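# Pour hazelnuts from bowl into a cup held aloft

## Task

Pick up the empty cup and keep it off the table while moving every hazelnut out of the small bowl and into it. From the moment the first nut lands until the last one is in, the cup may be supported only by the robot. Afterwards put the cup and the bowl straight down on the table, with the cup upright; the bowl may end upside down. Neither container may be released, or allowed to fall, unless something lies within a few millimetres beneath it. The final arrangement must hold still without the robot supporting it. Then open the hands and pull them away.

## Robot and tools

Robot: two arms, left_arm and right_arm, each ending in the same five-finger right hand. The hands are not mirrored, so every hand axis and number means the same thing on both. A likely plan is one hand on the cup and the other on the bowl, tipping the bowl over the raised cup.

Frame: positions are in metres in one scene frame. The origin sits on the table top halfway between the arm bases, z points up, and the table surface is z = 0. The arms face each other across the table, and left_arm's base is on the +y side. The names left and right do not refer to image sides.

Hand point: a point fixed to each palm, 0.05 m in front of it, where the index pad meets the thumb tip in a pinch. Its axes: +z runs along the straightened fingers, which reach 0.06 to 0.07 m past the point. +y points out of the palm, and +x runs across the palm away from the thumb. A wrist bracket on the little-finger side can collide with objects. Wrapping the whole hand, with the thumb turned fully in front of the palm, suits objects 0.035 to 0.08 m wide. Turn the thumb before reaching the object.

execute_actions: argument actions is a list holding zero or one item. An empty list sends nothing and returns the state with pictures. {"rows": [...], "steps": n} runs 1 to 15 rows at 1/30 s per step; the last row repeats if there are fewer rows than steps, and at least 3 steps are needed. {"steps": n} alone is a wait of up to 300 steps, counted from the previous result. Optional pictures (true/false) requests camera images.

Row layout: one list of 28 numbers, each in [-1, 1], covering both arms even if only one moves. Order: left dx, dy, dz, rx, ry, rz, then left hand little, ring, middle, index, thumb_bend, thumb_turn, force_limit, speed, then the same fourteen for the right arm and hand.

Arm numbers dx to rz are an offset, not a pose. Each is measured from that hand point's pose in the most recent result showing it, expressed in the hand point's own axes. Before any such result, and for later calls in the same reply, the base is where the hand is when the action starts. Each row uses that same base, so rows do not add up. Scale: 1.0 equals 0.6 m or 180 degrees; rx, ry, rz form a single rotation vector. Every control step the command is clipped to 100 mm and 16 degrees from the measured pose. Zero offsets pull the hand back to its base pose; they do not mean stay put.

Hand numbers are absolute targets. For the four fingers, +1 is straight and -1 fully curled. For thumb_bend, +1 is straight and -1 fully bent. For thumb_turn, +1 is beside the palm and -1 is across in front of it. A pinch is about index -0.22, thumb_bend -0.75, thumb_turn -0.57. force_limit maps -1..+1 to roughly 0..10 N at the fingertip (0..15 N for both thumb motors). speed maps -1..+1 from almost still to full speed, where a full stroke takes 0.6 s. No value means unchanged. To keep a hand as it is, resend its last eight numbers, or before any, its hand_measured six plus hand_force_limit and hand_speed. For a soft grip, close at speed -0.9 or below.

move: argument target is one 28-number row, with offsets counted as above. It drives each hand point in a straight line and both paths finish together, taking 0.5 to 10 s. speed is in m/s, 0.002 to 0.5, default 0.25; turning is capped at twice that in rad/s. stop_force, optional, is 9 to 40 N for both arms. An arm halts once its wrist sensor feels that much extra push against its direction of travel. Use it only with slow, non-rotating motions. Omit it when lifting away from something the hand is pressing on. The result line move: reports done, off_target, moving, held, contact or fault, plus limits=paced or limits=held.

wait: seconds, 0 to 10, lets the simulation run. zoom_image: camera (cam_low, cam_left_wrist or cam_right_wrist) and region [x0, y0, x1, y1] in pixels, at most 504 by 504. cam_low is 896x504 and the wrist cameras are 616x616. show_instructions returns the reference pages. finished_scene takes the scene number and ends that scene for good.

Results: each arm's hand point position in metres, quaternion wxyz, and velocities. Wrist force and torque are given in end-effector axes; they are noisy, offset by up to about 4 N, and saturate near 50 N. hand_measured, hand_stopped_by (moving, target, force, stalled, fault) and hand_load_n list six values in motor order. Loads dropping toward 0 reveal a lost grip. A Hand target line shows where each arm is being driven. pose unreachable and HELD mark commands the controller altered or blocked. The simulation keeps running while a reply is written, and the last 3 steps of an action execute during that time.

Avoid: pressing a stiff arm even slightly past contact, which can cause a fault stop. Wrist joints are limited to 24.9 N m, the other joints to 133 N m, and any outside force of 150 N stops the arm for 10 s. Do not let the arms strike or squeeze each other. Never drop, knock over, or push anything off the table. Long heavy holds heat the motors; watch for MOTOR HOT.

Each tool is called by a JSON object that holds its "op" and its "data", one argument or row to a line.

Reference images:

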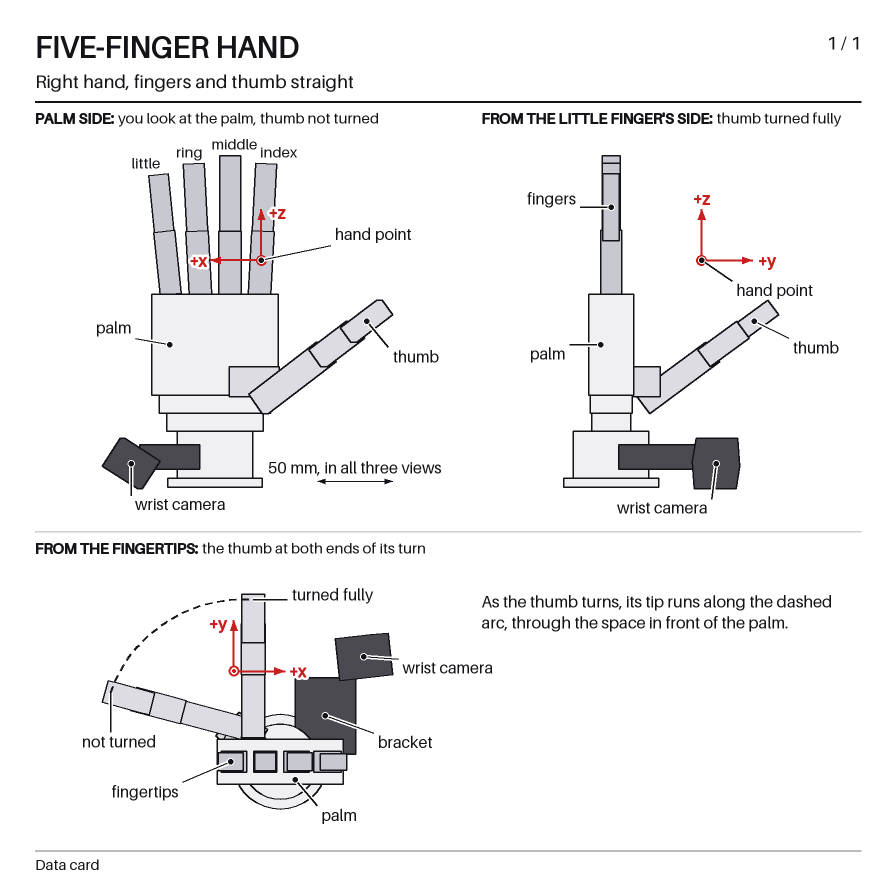

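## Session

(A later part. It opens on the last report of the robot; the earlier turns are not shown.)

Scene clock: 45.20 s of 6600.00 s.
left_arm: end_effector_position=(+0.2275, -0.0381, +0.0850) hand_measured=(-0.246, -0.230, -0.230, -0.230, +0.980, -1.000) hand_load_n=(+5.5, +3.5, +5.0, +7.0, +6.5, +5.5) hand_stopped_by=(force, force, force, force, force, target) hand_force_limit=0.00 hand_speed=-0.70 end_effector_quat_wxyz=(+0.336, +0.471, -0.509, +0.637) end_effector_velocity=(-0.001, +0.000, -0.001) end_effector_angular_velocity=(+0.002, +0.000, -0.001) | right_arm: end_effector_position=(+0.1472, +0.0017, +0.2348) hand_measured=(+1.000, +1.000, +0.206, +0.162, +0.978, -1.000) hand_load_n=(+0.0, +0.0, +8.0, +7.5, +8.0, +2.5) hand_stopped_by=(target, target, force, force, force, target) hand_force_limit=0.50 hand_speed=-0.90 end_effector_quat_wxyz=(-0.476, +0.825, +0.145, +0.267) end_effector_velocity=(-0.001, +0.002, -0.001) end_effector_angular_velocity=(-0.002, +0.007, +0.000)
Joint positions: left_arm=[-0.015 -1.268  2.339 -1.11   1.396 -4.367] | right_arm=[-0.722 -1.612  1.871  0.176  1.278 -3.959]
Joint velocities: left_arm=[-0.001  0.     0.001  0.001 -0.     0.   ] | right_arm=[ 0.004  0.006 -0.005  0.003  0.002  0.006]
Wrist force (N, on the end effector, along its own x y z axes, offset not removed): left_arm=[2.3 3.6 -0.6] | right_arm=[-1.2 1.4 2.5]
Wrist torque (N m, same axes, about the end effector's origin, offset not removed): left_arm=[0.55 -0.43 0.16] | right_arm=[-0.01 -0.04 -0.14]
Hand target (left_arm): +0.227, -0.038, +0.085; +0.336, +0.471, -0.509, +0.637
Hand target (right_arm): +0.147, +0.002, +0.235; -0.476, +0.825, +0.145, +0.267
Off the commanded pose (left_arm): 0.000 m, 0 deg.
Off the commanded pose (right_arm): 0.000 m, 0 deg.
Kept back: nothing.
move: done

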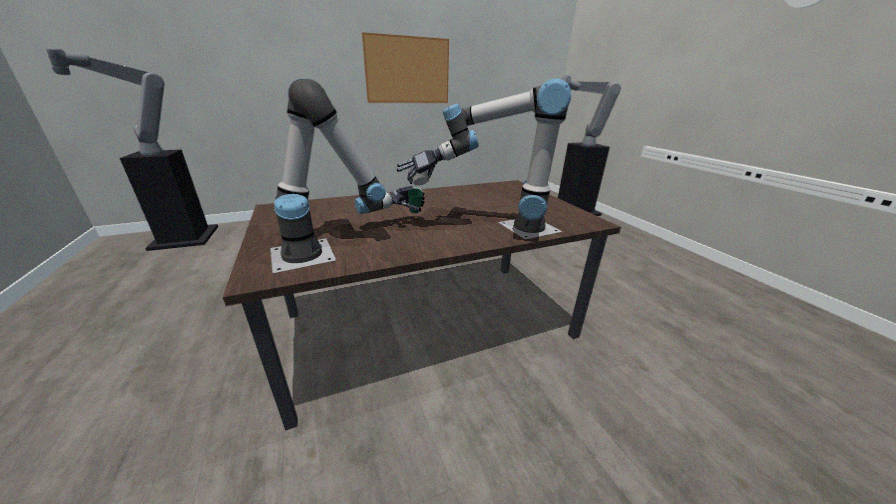

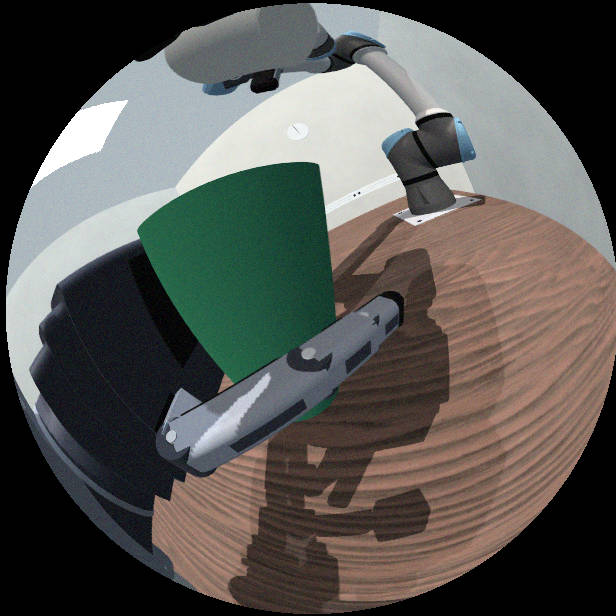

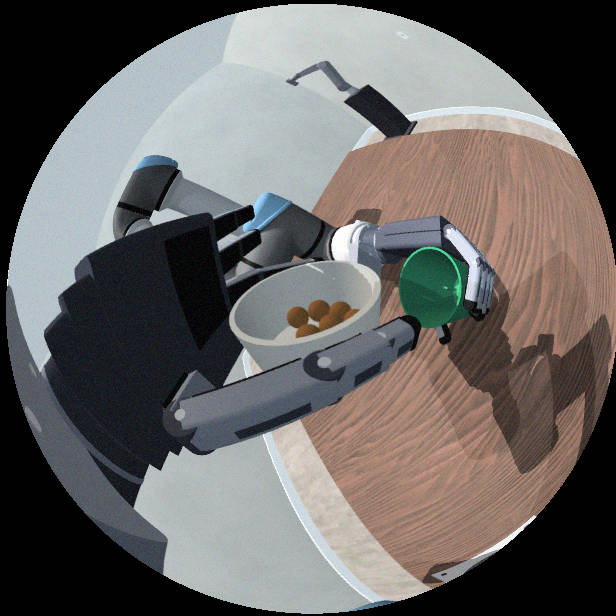

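{"op": "move", "data": {
  "target": [0,0,0,0,0,0, -1,-1,-1,-1,-1,-1,0.0,-0.7, -0.0263,0.0298,0.017,-0.0009,-0.028,0.048, 1,1,-0.9,-0.9,-1,-1,0.5,-0.9],
  "speed": 0.08
}}

{"op": "zoom_image", "data": {
  "camera": "cam_low",
  "region": [360, 135, 480, 225]
}}

{"op": "zoom_image", "data": {
  "camera": "cam_right_wrist",
  "region": [220, 200, 520, 380]
}}

Scene clock: 47.20 s of 6600.00 s.
left_arm: end_effector_position=(+0.2275, -0.0381, +0.0850) hand_measured=(-0.246, -0.230, -0.230, -0.230, +0.980, -1.000) hand_load_n=(+5.5, +3.5, +5.0, +7.0, +6.5, +5.5) hand_stopped_by=(force, force, force, force, force, target) hand_force_limit=0.00 hand_speed=-0.70 end_effector_quat_wxyz=(+0.336, +0.471, -0.509, +0.637) end_effector_velocity=(+0.000, -0.000, +0.000) end_effector_angular_velocity=(-0.001, +0.000, +0.001) | right_arm: end_effector_position=(+0.1462, +0.0017, +0.2090) hand_measured=(+1.000, +1.000, +0.206, +0.162, +0.978, -1.000) hand_load_n=(+0.0, +0.0, +8.0, +7.5, +8.0, +2.0) hand_stopped_by=(target, target, force, force, force, target) hand_force_limit=0.50 hand_speed=-0.90 end_effector_quat_wxyz=(-0.487, +0.845, +0.103, +0.194) end_effector_velocity=(-0.000, +0.001, -0.001) end_effector_angular_velocity=(+0.001, +0.008, +0.002)
Joint positions: left_arm=[-0.015 -1.268  2.339 -1.11   1.396 -4.367] | right_arm=[-0.788 -1.561  1.869  0.206  1.158 -3.865]
Joint velocities: left_arm=[ 0.     0.001 -0.001 -0.    -0.001 -0.   ] | right_arm=[-0.003  0.003 -0.001  0.002 -0.008  0.004]
Wrist force (N, on the end effector, along its own x y z axes, offset not removed): left_arm=[1.0 1.2 -0.6] | right_arm=[0.5 2.1 1.4]
Wrist torque (N m, same axes, about the end effector's origin, offset not removed): left_arm=[0.26 -0.35 -0.12] | right_arm=[0.16 -0.28 -0.01]
Hand target (left_arm): +0.227, -0.038, +0.085; +0.336, +0.471, -0.509, +0.637
Hand target (right_arm): +0.146, +0.002, +0.209; -0.487, +0.845, +0.103, +0.194
Off the commanded pose (left_arm): 0.000 m, 0 deg.
Off the commanded pose (right_arm): 0.000 m, 0 deg.
Kept back: nothing.
move: done

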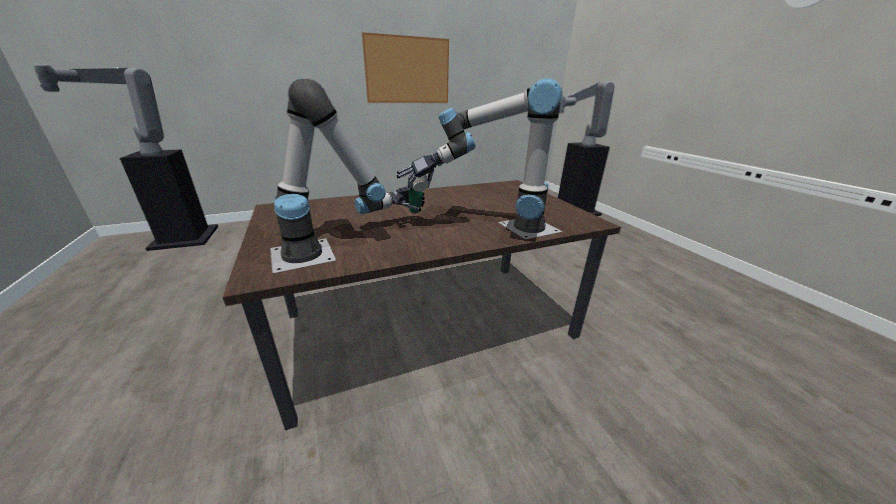

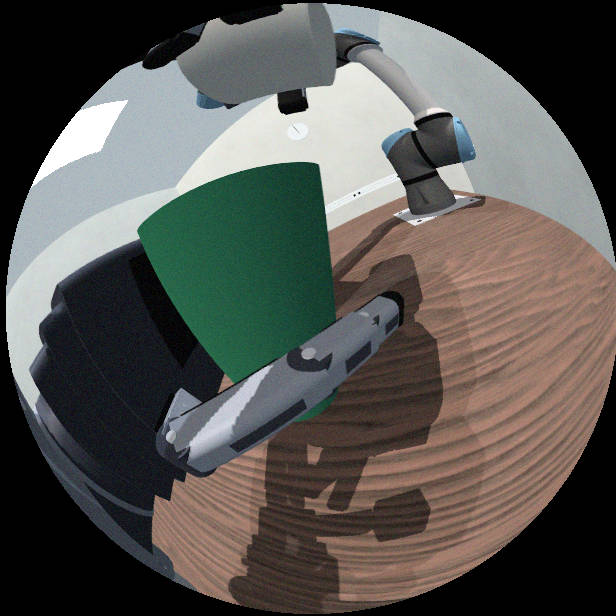

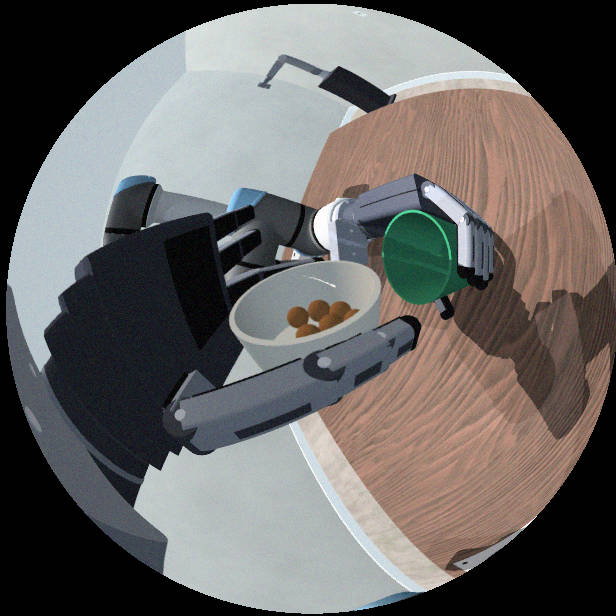

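Region (360, 135, 480, 225) of cam_low's 896x504 image, scaled by 4.200, with more detail than that image has; it fills the top 378 rows of this view, and the rest is white.

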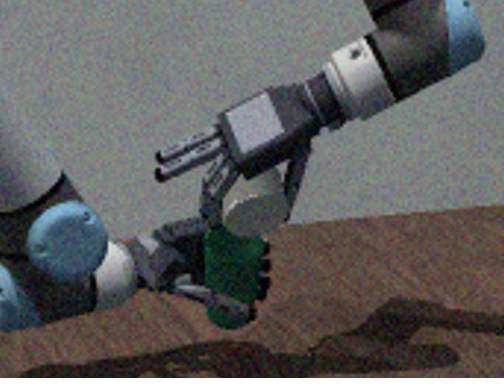

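Region (220, 200, 520, 380) of cam_right_wrist's 616x616 image, scaled by 1.680, with more detail than that image has; it fills the top 302 rows of this view, and the rest is white.

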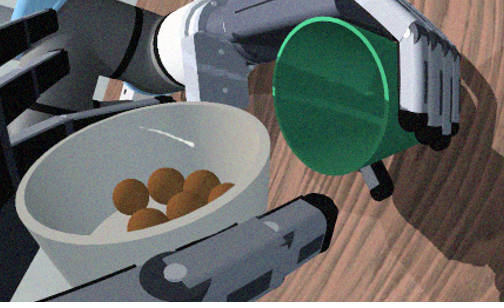

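{"op": "move", "data": {
  "target": [0,0.0185,-0.012,-0.111,0,0, -1,-1,-1,-1,-1,-1,0.0,-0.7, -0.0047,0.022,0.0127,0,0,0, 1,1,-0.9,-0.9,-1,-1,0.5,-0.9],
  "speed": 0.15
}}

{"op": "zoom_image", "data": {
  "camera": "cam_low",
  "region": [360, 135, 480, 225]
}}

{"op": "zoom_image", "data": {
  "camera": "cam_right_wrist",
  "region": [220, 180, 520, 380]
}}

Scene clock: 49.80 s of 6600.00 s.
left_arm: end_effector_position=(+0.2155, -0.0338, +0.0811) hand_measured=(-0.246, -0.230, -0.230, -0.230, +0.980, -1.000) hand_load_n=(+5.5, +3.5, +5.0, +7.5, +6.5, +5.5) hand_stopped_by=(force, force, force, force, force, target) hand_force_limit=0.00 hand_speed=-0.70 end_effector_quat_wxyz=(+0.412, +0.406, -0.611, +0.540) end_effector_velocity=(+0.000, -0.001, +0.000) end_effector_angular_velocity=(+0.003, -0.000, -0.010) | right_arm: end_effector_position=(+0.1502, +0.0017, +0.1941) hand_measured=(+1.000, +1.000, +0.206, +0.162, +0.978, -1.000) hand_load_n=(+0.0, +0.0, +8.0, +7.5, +8.0, +2.0) hand_stopped_by=(target, target, force, force, force, target) hand_force_limit=0.50 hand_speed=-0.90 end_effector_quat_wxyz=(-0.487, +0.845, +0.103, +0.194) end_effector_velocity=(+0.001, +0.000, -0.001) end_effector_angular_velocity=(-0.001, +0.002, -0.001)
Joint positions: left_arm=[ 0.185 -1.231  2.162 -0.849  1.923 -4.352] | right_arm=[-0.798 -1.546  1.893  0.168  1.15  -3.87 ]
Joint velocities: left_arm=[ 0.005  0.003 -0.01   0.011  0.015  0.002] | right_arm=[-0.001  0.002 -0.001  0.    -0.001  0.001]
Wrist force (N, on the end effector, along its own x y z axes, offset not removed): left_arm=[3.0 4.9 -0.7] | right_arm=[0.3 3.7 2.9]
Wrist torque (N m, same axes, about the end effector's origin, offset not removed): left_arm=[0.71 -0.59 0.25] | right_arm=[0.32 -0.30 0.03]
Hand target (left_arm): +0.215, -0.034, +0.081; -0.413, -0.406, +0.612, -0.539
Hand target (right_arm): +0.150, +0.002, +0.194; -0.487, +0.845, +0.103, +0.194
Off the commanded pose (left_arm): 0.000 m, 0 deg.
Off the commanded pose (right_arm): 0.000 m, 0 deg.
Kept back: nothing.
move: done

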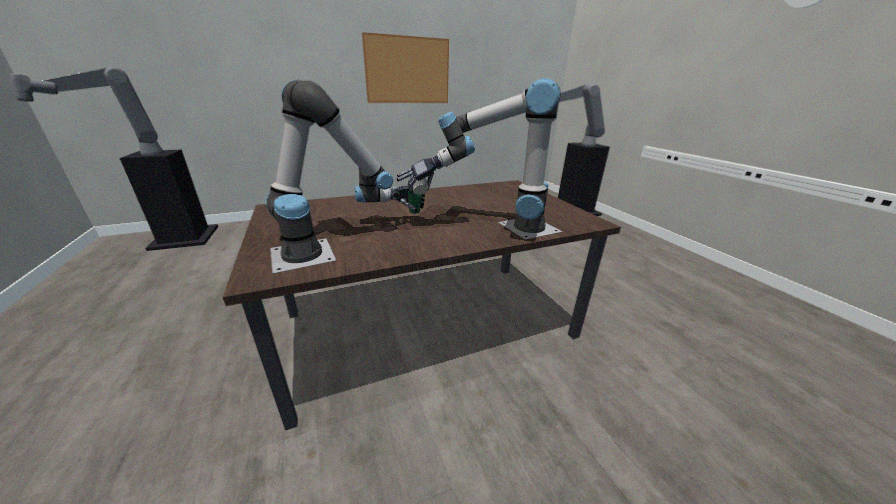

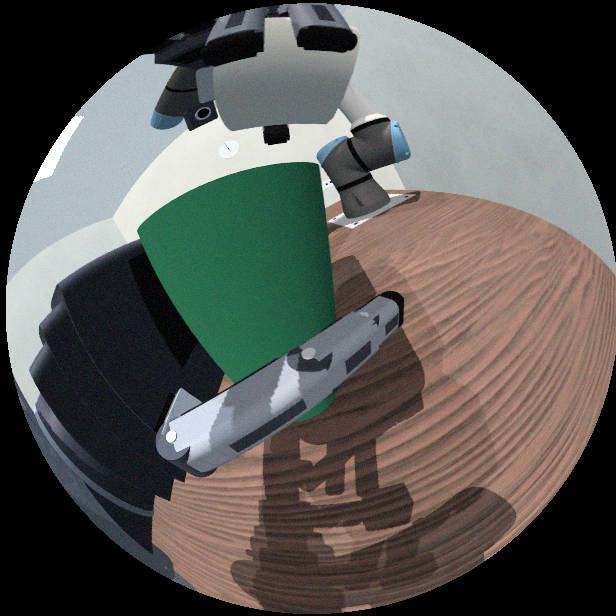

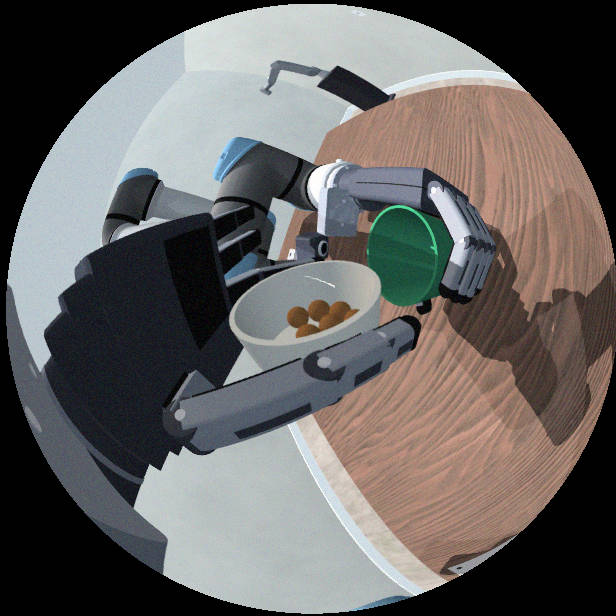

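Region (360, 135, 480, 225) of cam_low's 896x504 image, scaled by 4.200, with more detail than that image has; it fills the top 378 rows of this view, and the rest is white.

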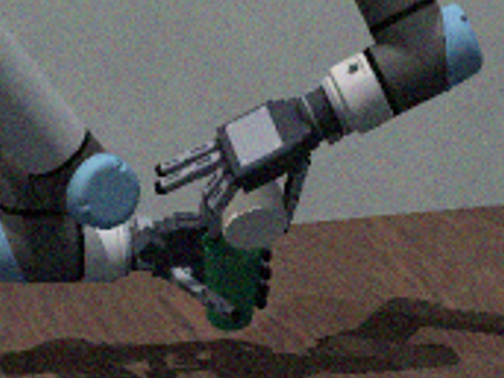

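Region (220, 180, 520, 380) of cam_right_wrist's 616x616 image, scaled by 1.680, with more detail than that image has.

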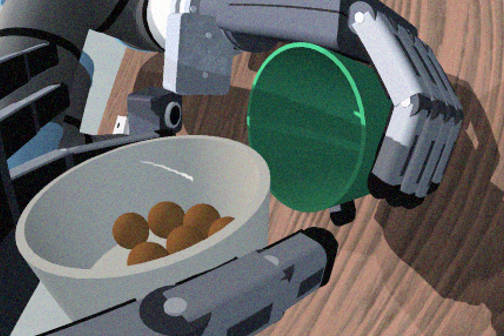

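{"op": "move", "data": {
  "target": [0,0,0,0,0,0, -1,-1,-1,-1,-1,-1,0.0,-0.7, 0.015,0.006,0.004,-0.0015,-0.0475,0.0815, 1,1,-0.9,-0.9,-1,-1,0.5,-0.9],
  "speed": 0.07
}}

{"op": "zoom_image", "data": {
  "camera": "cam_right_wrist",
  "region": [220, 160, 520, 380]
}}

Scene clock: 52.57 s of 6600.00 s.
left_arm: end_effector_position=(+0.2155, -0.0338, +0.0811) hand_measured=(-0.246, -0.230, -0.230, -0.230, +0.980, -1.000) hand_load_n=(+5.5, +3.5, +5.0, +7.5, +6.5, +5.5) hand_stopped_by=(force, force, force, force, force, target) hand_force_limit=0.00 hand_speed=-0.70 end_effector_quat_wxyz=(+0.412, +0.406, -0.611, +0.540) end_effector_velocity=(-0.000, +0.000, -0.000) end_effector_angular_velocity=(+0.000, -0.000, -0.000) | right_arm: end_effector_position=(+0.1601, +0.0018, +0.1940) hand_measured=(+1.000, +1.000, +0.206, +0.162, +0.978, -1.000) hand_load_n=(+0.0, +0.0, +8.0, +7.0, +8.0, +2.0) hand_stopped_by=(target, target, force, force, force, target) hand_force_limit=0.50 hand_speed=-0.90 end_effector_quat_wxyz=(-0.497, +0.865, +0.030, +0.068) end_effector_velocity=(+0.001, +0.000, -0.001) end_effector_angular_velocity=(-0.000, +0.015, +0.000)
Joint positions: left_arm=[ 0.185 -1.231  2.162 -0.849  1.923 -4.352] | right_arm=[-0.924 -1.451  1.794  0.325  0.932 -3.753]
Joint velocities: left_arm=[-0.001  0.     0.001 -0.    -0.001  0.   ] | right_arm=[-0.006  0.007 -0.004  0.007 -0.01   0.005]
Wrist force (N, on the end effector, along its own x y z axes, offset not removed): left_arm=[0.0 1.3 -1.3] | right_arm=[-2.7 2.3 1.8]
Wrist torque (N m, same axes, about the end effector's origin, offset not removed): left_arm=[0.25 -0.09 0.02] | right_arm=[0.28 0.24 -0.26]
Hand target (left_arm): +0.216, -0.034, +0.081; -0.412, -0.406, +0.611, -0.540
Hand target (right_arm): +0.160, +0.002, +0.194; -0.497, +0.865, +0.030, +0.068
Off the commanded pose (left_arm): 0.000 m, 0 deg.
Off the commanded pose (right_arm): 0.000 m, 0 deg.
Kept back: nothing.
move: done

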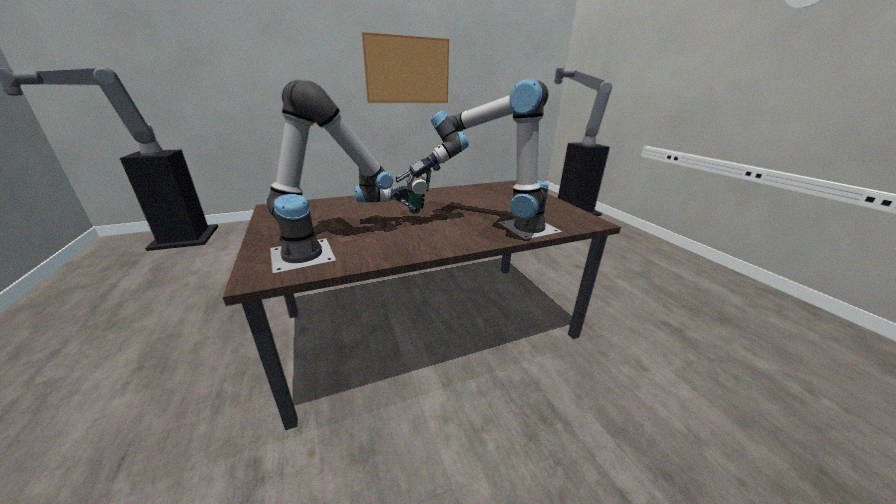

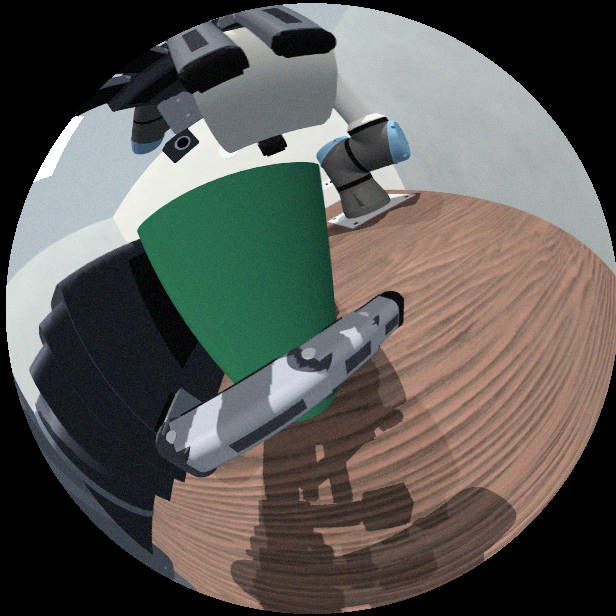

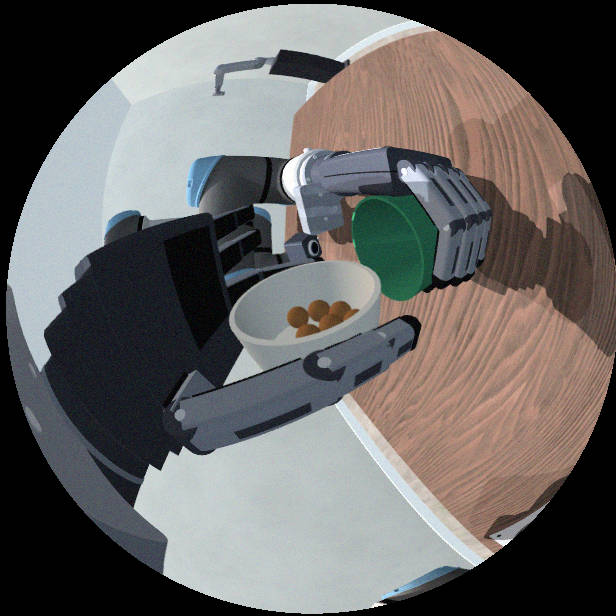

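Region (220, 160, 520, 380) of cam_right_wrist's 616x616 image, scaled by 1.680, with more detail than that image has; it fills the top 370 rows of this view, and the rest is white.

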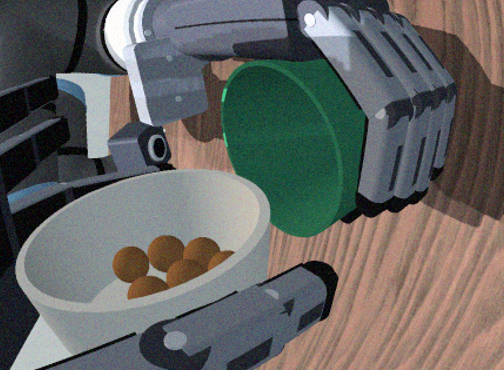

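{"op": "move", "data": {
  "target": [0.013,-0.026,0,0.003,-0.006,0.0665, -1,-1,-1,-1,-1,-1,0.0,-0.7, 0,0,0,0,0,0, 1,1,-0.9,-0.9,-1,-1,0.5,-0.9],
  "speed": 0.1
}}

{"op": "zoom_image", "data": {
  "camera": "cam_right_wrist",
  "region": [220, 130, 520, 380]
}}

{"op": "zoom_image", "data": {
  "camera": "cam_low",
  "region": [370, 145, 460, 225]
}}

Scene clock: 54.80 s of 6600.00 s.
left_arm: end_effector_position=(+0.2275, -0.0356, +0.0935) hand_measured=(-0.246, -0.230, -0.230, -0.230, +0.980, -1.000) hand_load_n=(+5.5, +3.5, +5.0, +7.0, +6.5, +5.5) hand_stopped_by=(force, force, force, force, force, target) hand_force_limit=0.00 hand_speed=-0.70 end_effector_quat_wxyz=(+0.347, +0.347, -0.651, +0.579) end_effector_velocity=(+0.001, +0.000, -0.000) end_effector_angular_velocity=(+0.002, -0.012, +0.001) | right_arm: end_effector_position=(+0.1602, +0.0018, +0.1940) hand_measured=(+1.000, +1.000, +0.206, +0.162, +0.978, -1.000) hand_load_n=(+0.0, +0.0, +8.0, +7.0, +8.0, +2.0) hand_stopped_by=(target, target, force, force, force, target) hand_force_limit=0.50 hand_speed=-0.90 end_effector_quat_wxyz=(-0.497, +0.865, +0.030, +0.068) end_effector_velocity=(-0.001, -0.000, -0.001) end_effector_angular_velocity=(-0.002, +0.002, -0.000)
Joint positions: left_arm=[ 0.175 -1.282  2.143 -0.766  1.896 -4.141] | right_arm=[-0.924 -1.451  1.794  0.325  0.932 -3.753]
Joint velocities: left_arm=[ 0.    -0.002 -0.001  0.005 -0.002  0.013] | right_arm=[ 0.001 -0.     0.002  0.001  0.001  0.001]
Wrist force (N, on the end effector, along its own x y z axes, offset not removed): left_arm=[0.9 4.4 -0.2] | right_arm=[-1.1 2.1 1.8]
Wrist torque (N m, same axes, about the end effector's origin, offset not removed): left_arm=[0.66 -0.32 0.12] | right_arm=[0.01 -0.07 -0.08]
Hand target (left_arm): +0.228, -0.036, +0.094; -0.346, -0.347, +0.652, -0.579
Hand target (right_arm): +0.160, +0.002, +0.194; -0.497, +0.865, +0.030, +0.068
Off the commanded pose (left_arm): 0.000 m, 0 deg.
Off the commanded pose (right_arm): 0.000 m, 0 deg.
Kept back: nothing.
move: done

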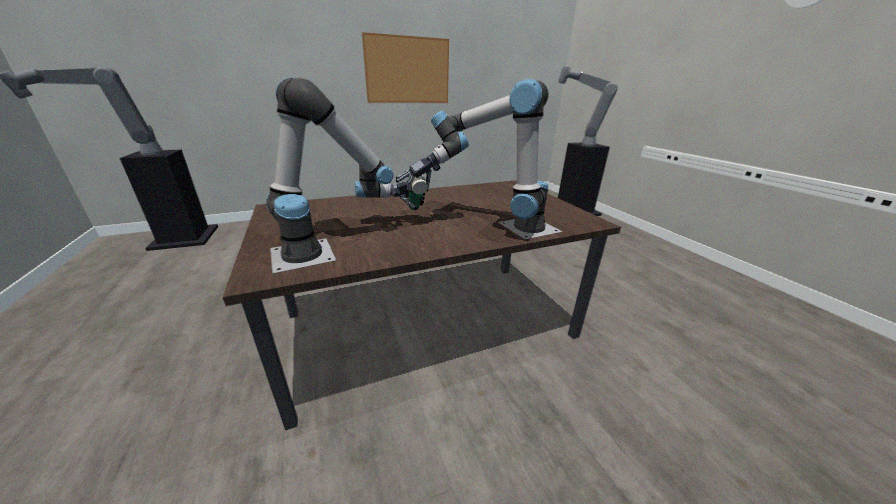

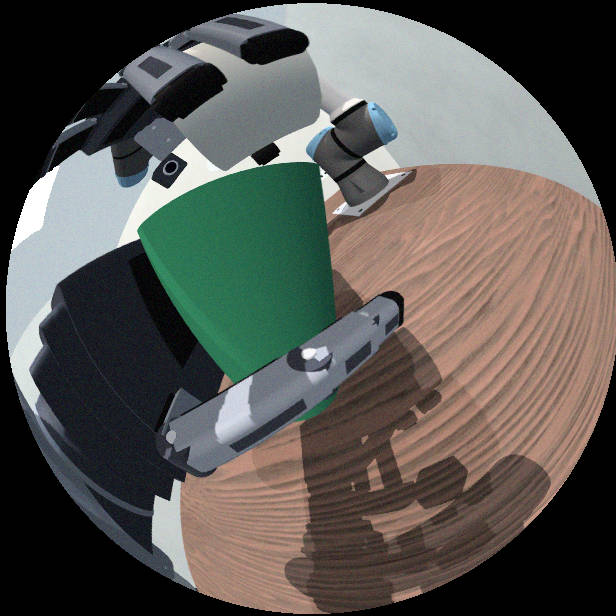

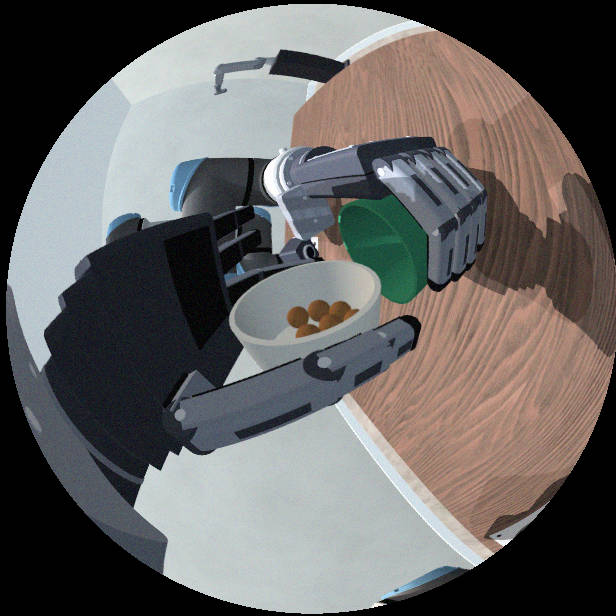

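Region (220, 130, 520, 380) of cam_right_wrist's 616x616 image, scaled by 1.680, with more detail than that image has.

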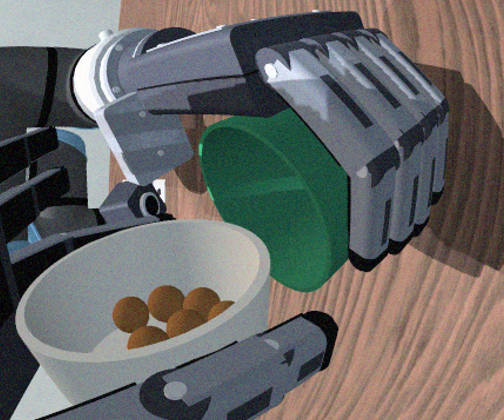

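Region (370, 145, 460, 225) of cam_low's 896x504 image, scaled by 5.600, with more detail than that image has.

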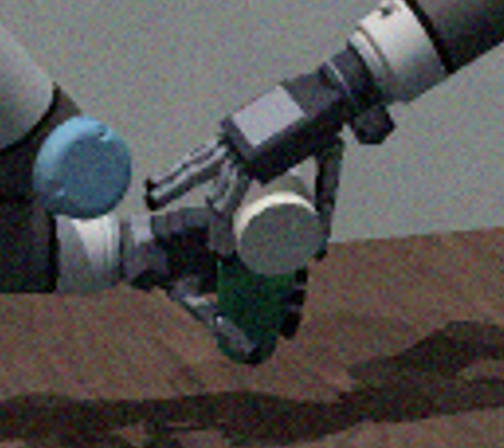

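{"op": "move", "data": {
  "target": [0,0,0,0,0,0, -1,-1,-1,-1,-1,-1,0.0,-0.7, -0.0072,0.0018,-0.0087,-0.001,-0.0335,0.0575, 1,1,-0.9,-0.9,-1,-1,0.5,-0.9],
  "speed": 0.045
}}

{"op": "zoom_image", "data": {
  "camera": "cam_right_wrist",
  "region": [220, 130, 520, 380]
}}

Scene clock: 58.23 s of 6600.00 s.
left_arm: end_effector_position=(+0.2275, -0.0356, +0.0935) hand_measured=(-0.246, -0.230, -0.230, -0.230, +0.980, -1.000) hand_load_n=(+5.5, +3.5, +5.0, +7.0, +6.5, +5.5) hand_stopped_by=(force, force, force, force, force, target) hand_force_limit=0.00 hand_speed=-0.70 end_effector_quat_wxyz=(+0.347, +0.347, -0.651, +0.579) end_effector_velocity=(-0.000, -0.000, -0.000) end_effector_angular_velocity=(-0.001, -0.000, -0.001) | right_arm: end_effector_position=(+0.1556, -0.0031, +0.1949) hand_measured=(+1.000, +1.000, +0.206, +0.162, +0.978, -1.000) hand_load_n=(+0.0, +0.0, +8.5, +7.0, +8.0, +2.0) hand_stopped_by=(target, target, force, force, force, target) hand_force_limit=0.50 hand_speed=-0.90 end_effector_quat_wxyz=(+0.497, -0.867, +0.022, +0.022) end_effector_velocity=(-0.000, -0.000, +0.000) end_effector_angular_velocity=(+0.000, +0.011, +0.001)
Joint positions: left_arm=[ 0.175 -1.282  2.143 -0.766  1.896 -4.141] | right_arm=[-0.99  -1.392  1.755  0.422  0.796 -3.683]
Joint velocities: left_arm=[-0.001  0.     0.    -0.001 -0.     0.   ] | right_arm=[-0.004  0.003 -0.002  0.006 -0.008  0.002]
Wrist force (N, on the end effector, along its own x y z axes, offset not removed): left_arm=[0.3 0.1 1.4] | right_arm=[0.8 0.0 0.0]
Wrist torque (N m, same axes, about the end effector's origin, offset not removed): left_arm=[-0.05 -0.20 -0.14] | right_arm=[-0.22 -0.24 -0.09]
Hand target (left_arm): +0.228, -0.036, +0.093; -0.347, -0.347, +0.651, -0.579
Hand target (right_arm): +0.156, -0.003, +0.195; -0.497, +0.867, -0.022, -0.022
Off the commanded pose (left_arm): 0.000 m, 0 deg.
Off the commanded pose (right_arm): 0.000 m, 0 deg.
Kept back: nothing.
move: done

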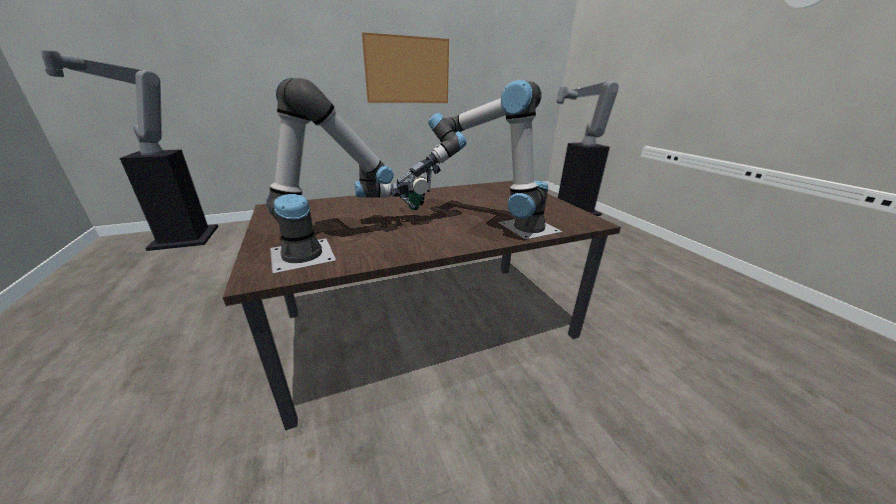

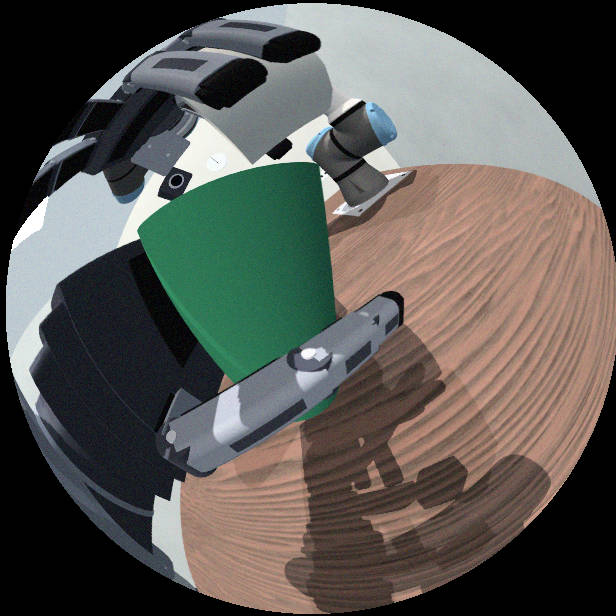

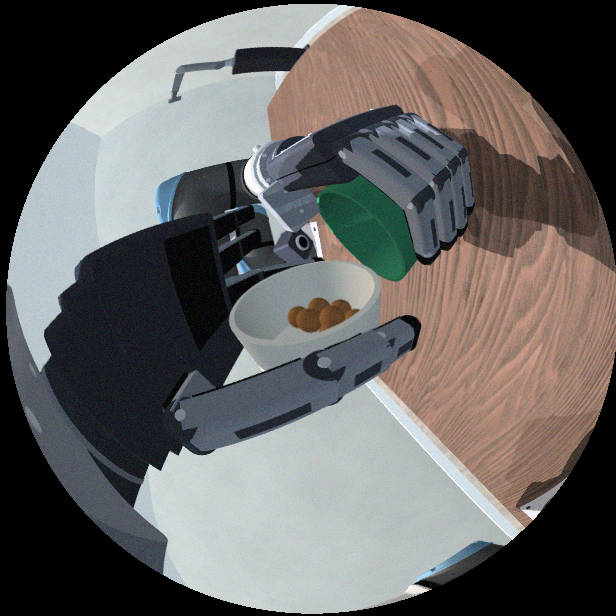

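Region (220, 130, 520, 380) of cam_right_wrist's 616x616 image, scaled by 1.680, with more detail than that image has.

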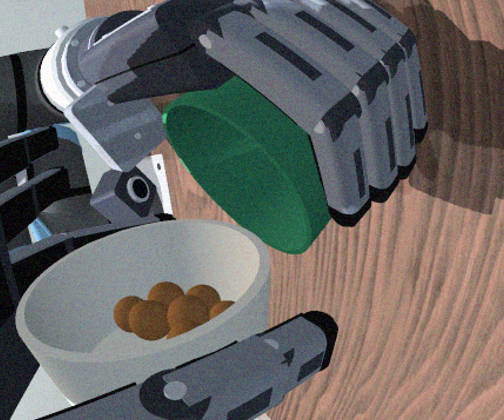

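{"op": "execute_actions", "data": {
  "actions": []
}}

Scene clock: 58.30 s of 6600.00 s.
left_arm: end_effector_position=(+0.2275, -0.0356, +0.0935) hand_measured=(-0.246, -0.230, -0.230, -0.230, +0.980, -1.000) hand_load_n=(+5.5, +3.5, +5.0, +7.0, +6.5, +5.5) hand_stopped_by=(force, force, force, force, force, target) hand_force_limit=0.00 hand_speed=-0.70 end_effector_quat_wxyz=(+0.347, +0.347, -0.651, +0.579) end_effector_velocity=(+0.000, -0.000, +0.000) end_effector_angular_velocity=(-0.000, -0.000, +0.000) | right_arm: end_effector_position=(+0.1556, -0.0031, +0.1949) hand_measured=(+1.000, +1.000, +0.206, +0.162, +0.978, -1.000) hand_load_n=(+0.0, +0.0, +8.5, +7.0, +8.0, +2.0) hand_stopped_by=(target, target, force, force, force, target) hand_force_limit=0.50 hand_speed=-0.90 end_effector_quat_wxyz=(+0.497, -0.867, +0.022, +0.022) end_effector_velocity=(-0.001, -0.001, -0.001) end_effector_angular_velocity=(-0.002, +0.008, +0.000)
Joint positions: left_arm=[ 0.175 -1.282  2.143 -0.766  1.896 -4.141] | right_arm=[-0.991 -1.392  1.755  0.423  0.796 -3.683]
Joint velocities: left_arm=[ 0.    -0.    -0.001  0.001  0.    -0.   ] | right_arm=[-0.001  0.002  0.     0.004 -0.003  0.002]
Wrist force (N, on the end effector, along its own x y z axes, offset not removed): left_arm=[1.1 3.6 -1.4] | right_arm=[1.7 1.3 4.5]
Wrist torque (N m, same axes, about the end effector's origin, offset not removed): left_arm=[0.73 -0.19 0.06] | right_arm=[-0.20 -0.54 -0.01]
Hand target (left_arm): +0.228, -0.036, +0.093; -0.347, -0.347, +0.651, -0.579
Hand target (right_arm): +0.156, -0.003, +0.195; -0.497, +0.867, -0.022, -0.022
Off the commanded pose (left_arm): 0.000 m, 0 deg.
Off the commanded pose (right_arm): 0.000 m, 0 deg.
Kept back: nothing.
Steps of this call (steps 1 to 2: nothing new was sent). Readings (end_effector_position | what the end effector reports):
1: left_arm (+0.2275, -0.0356, +0.0935) | right_arm (+0.1556, -0.0031, +0.1949) | left_arm hand_measured=(-0.246, -0.230, -0.230, -0.230, +0.980, -1.000) hand_load_n=(+5.5, +3.5, +5.0, +7.0, +6.5, +5.5) hand_stopped_by=(force, force, force, force, force, target) hand_force_limit=0.00 hand_speed=-0.70 | right_arm hand_measured=(+1.000, +1.000, +0.206, +0.162, +0.978, -1.000) hand_load_n=(+0.0, +0.0, +8.5, +7.0, +8.0, +2.0) hand_stopped_by=(target, target, force, force, force, target) hand_force_limit=0.50 hand_speed=-0.90
2: the state above

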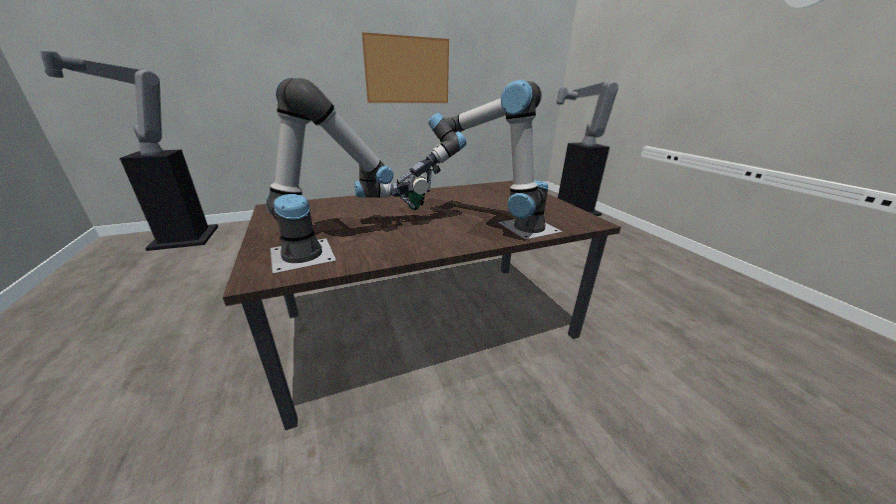

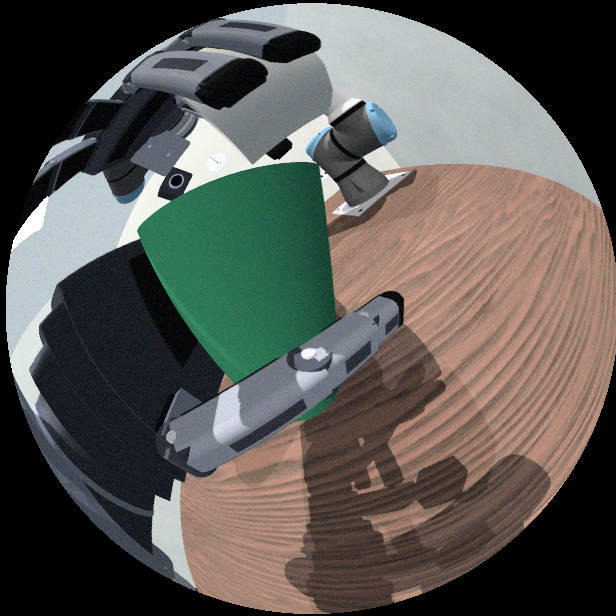

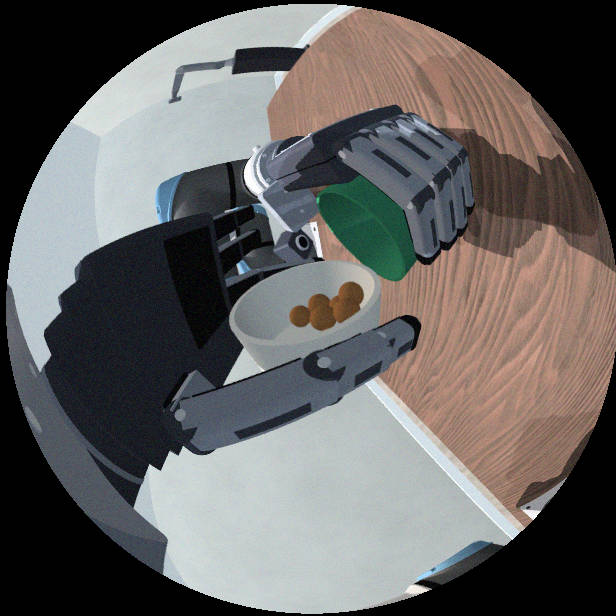

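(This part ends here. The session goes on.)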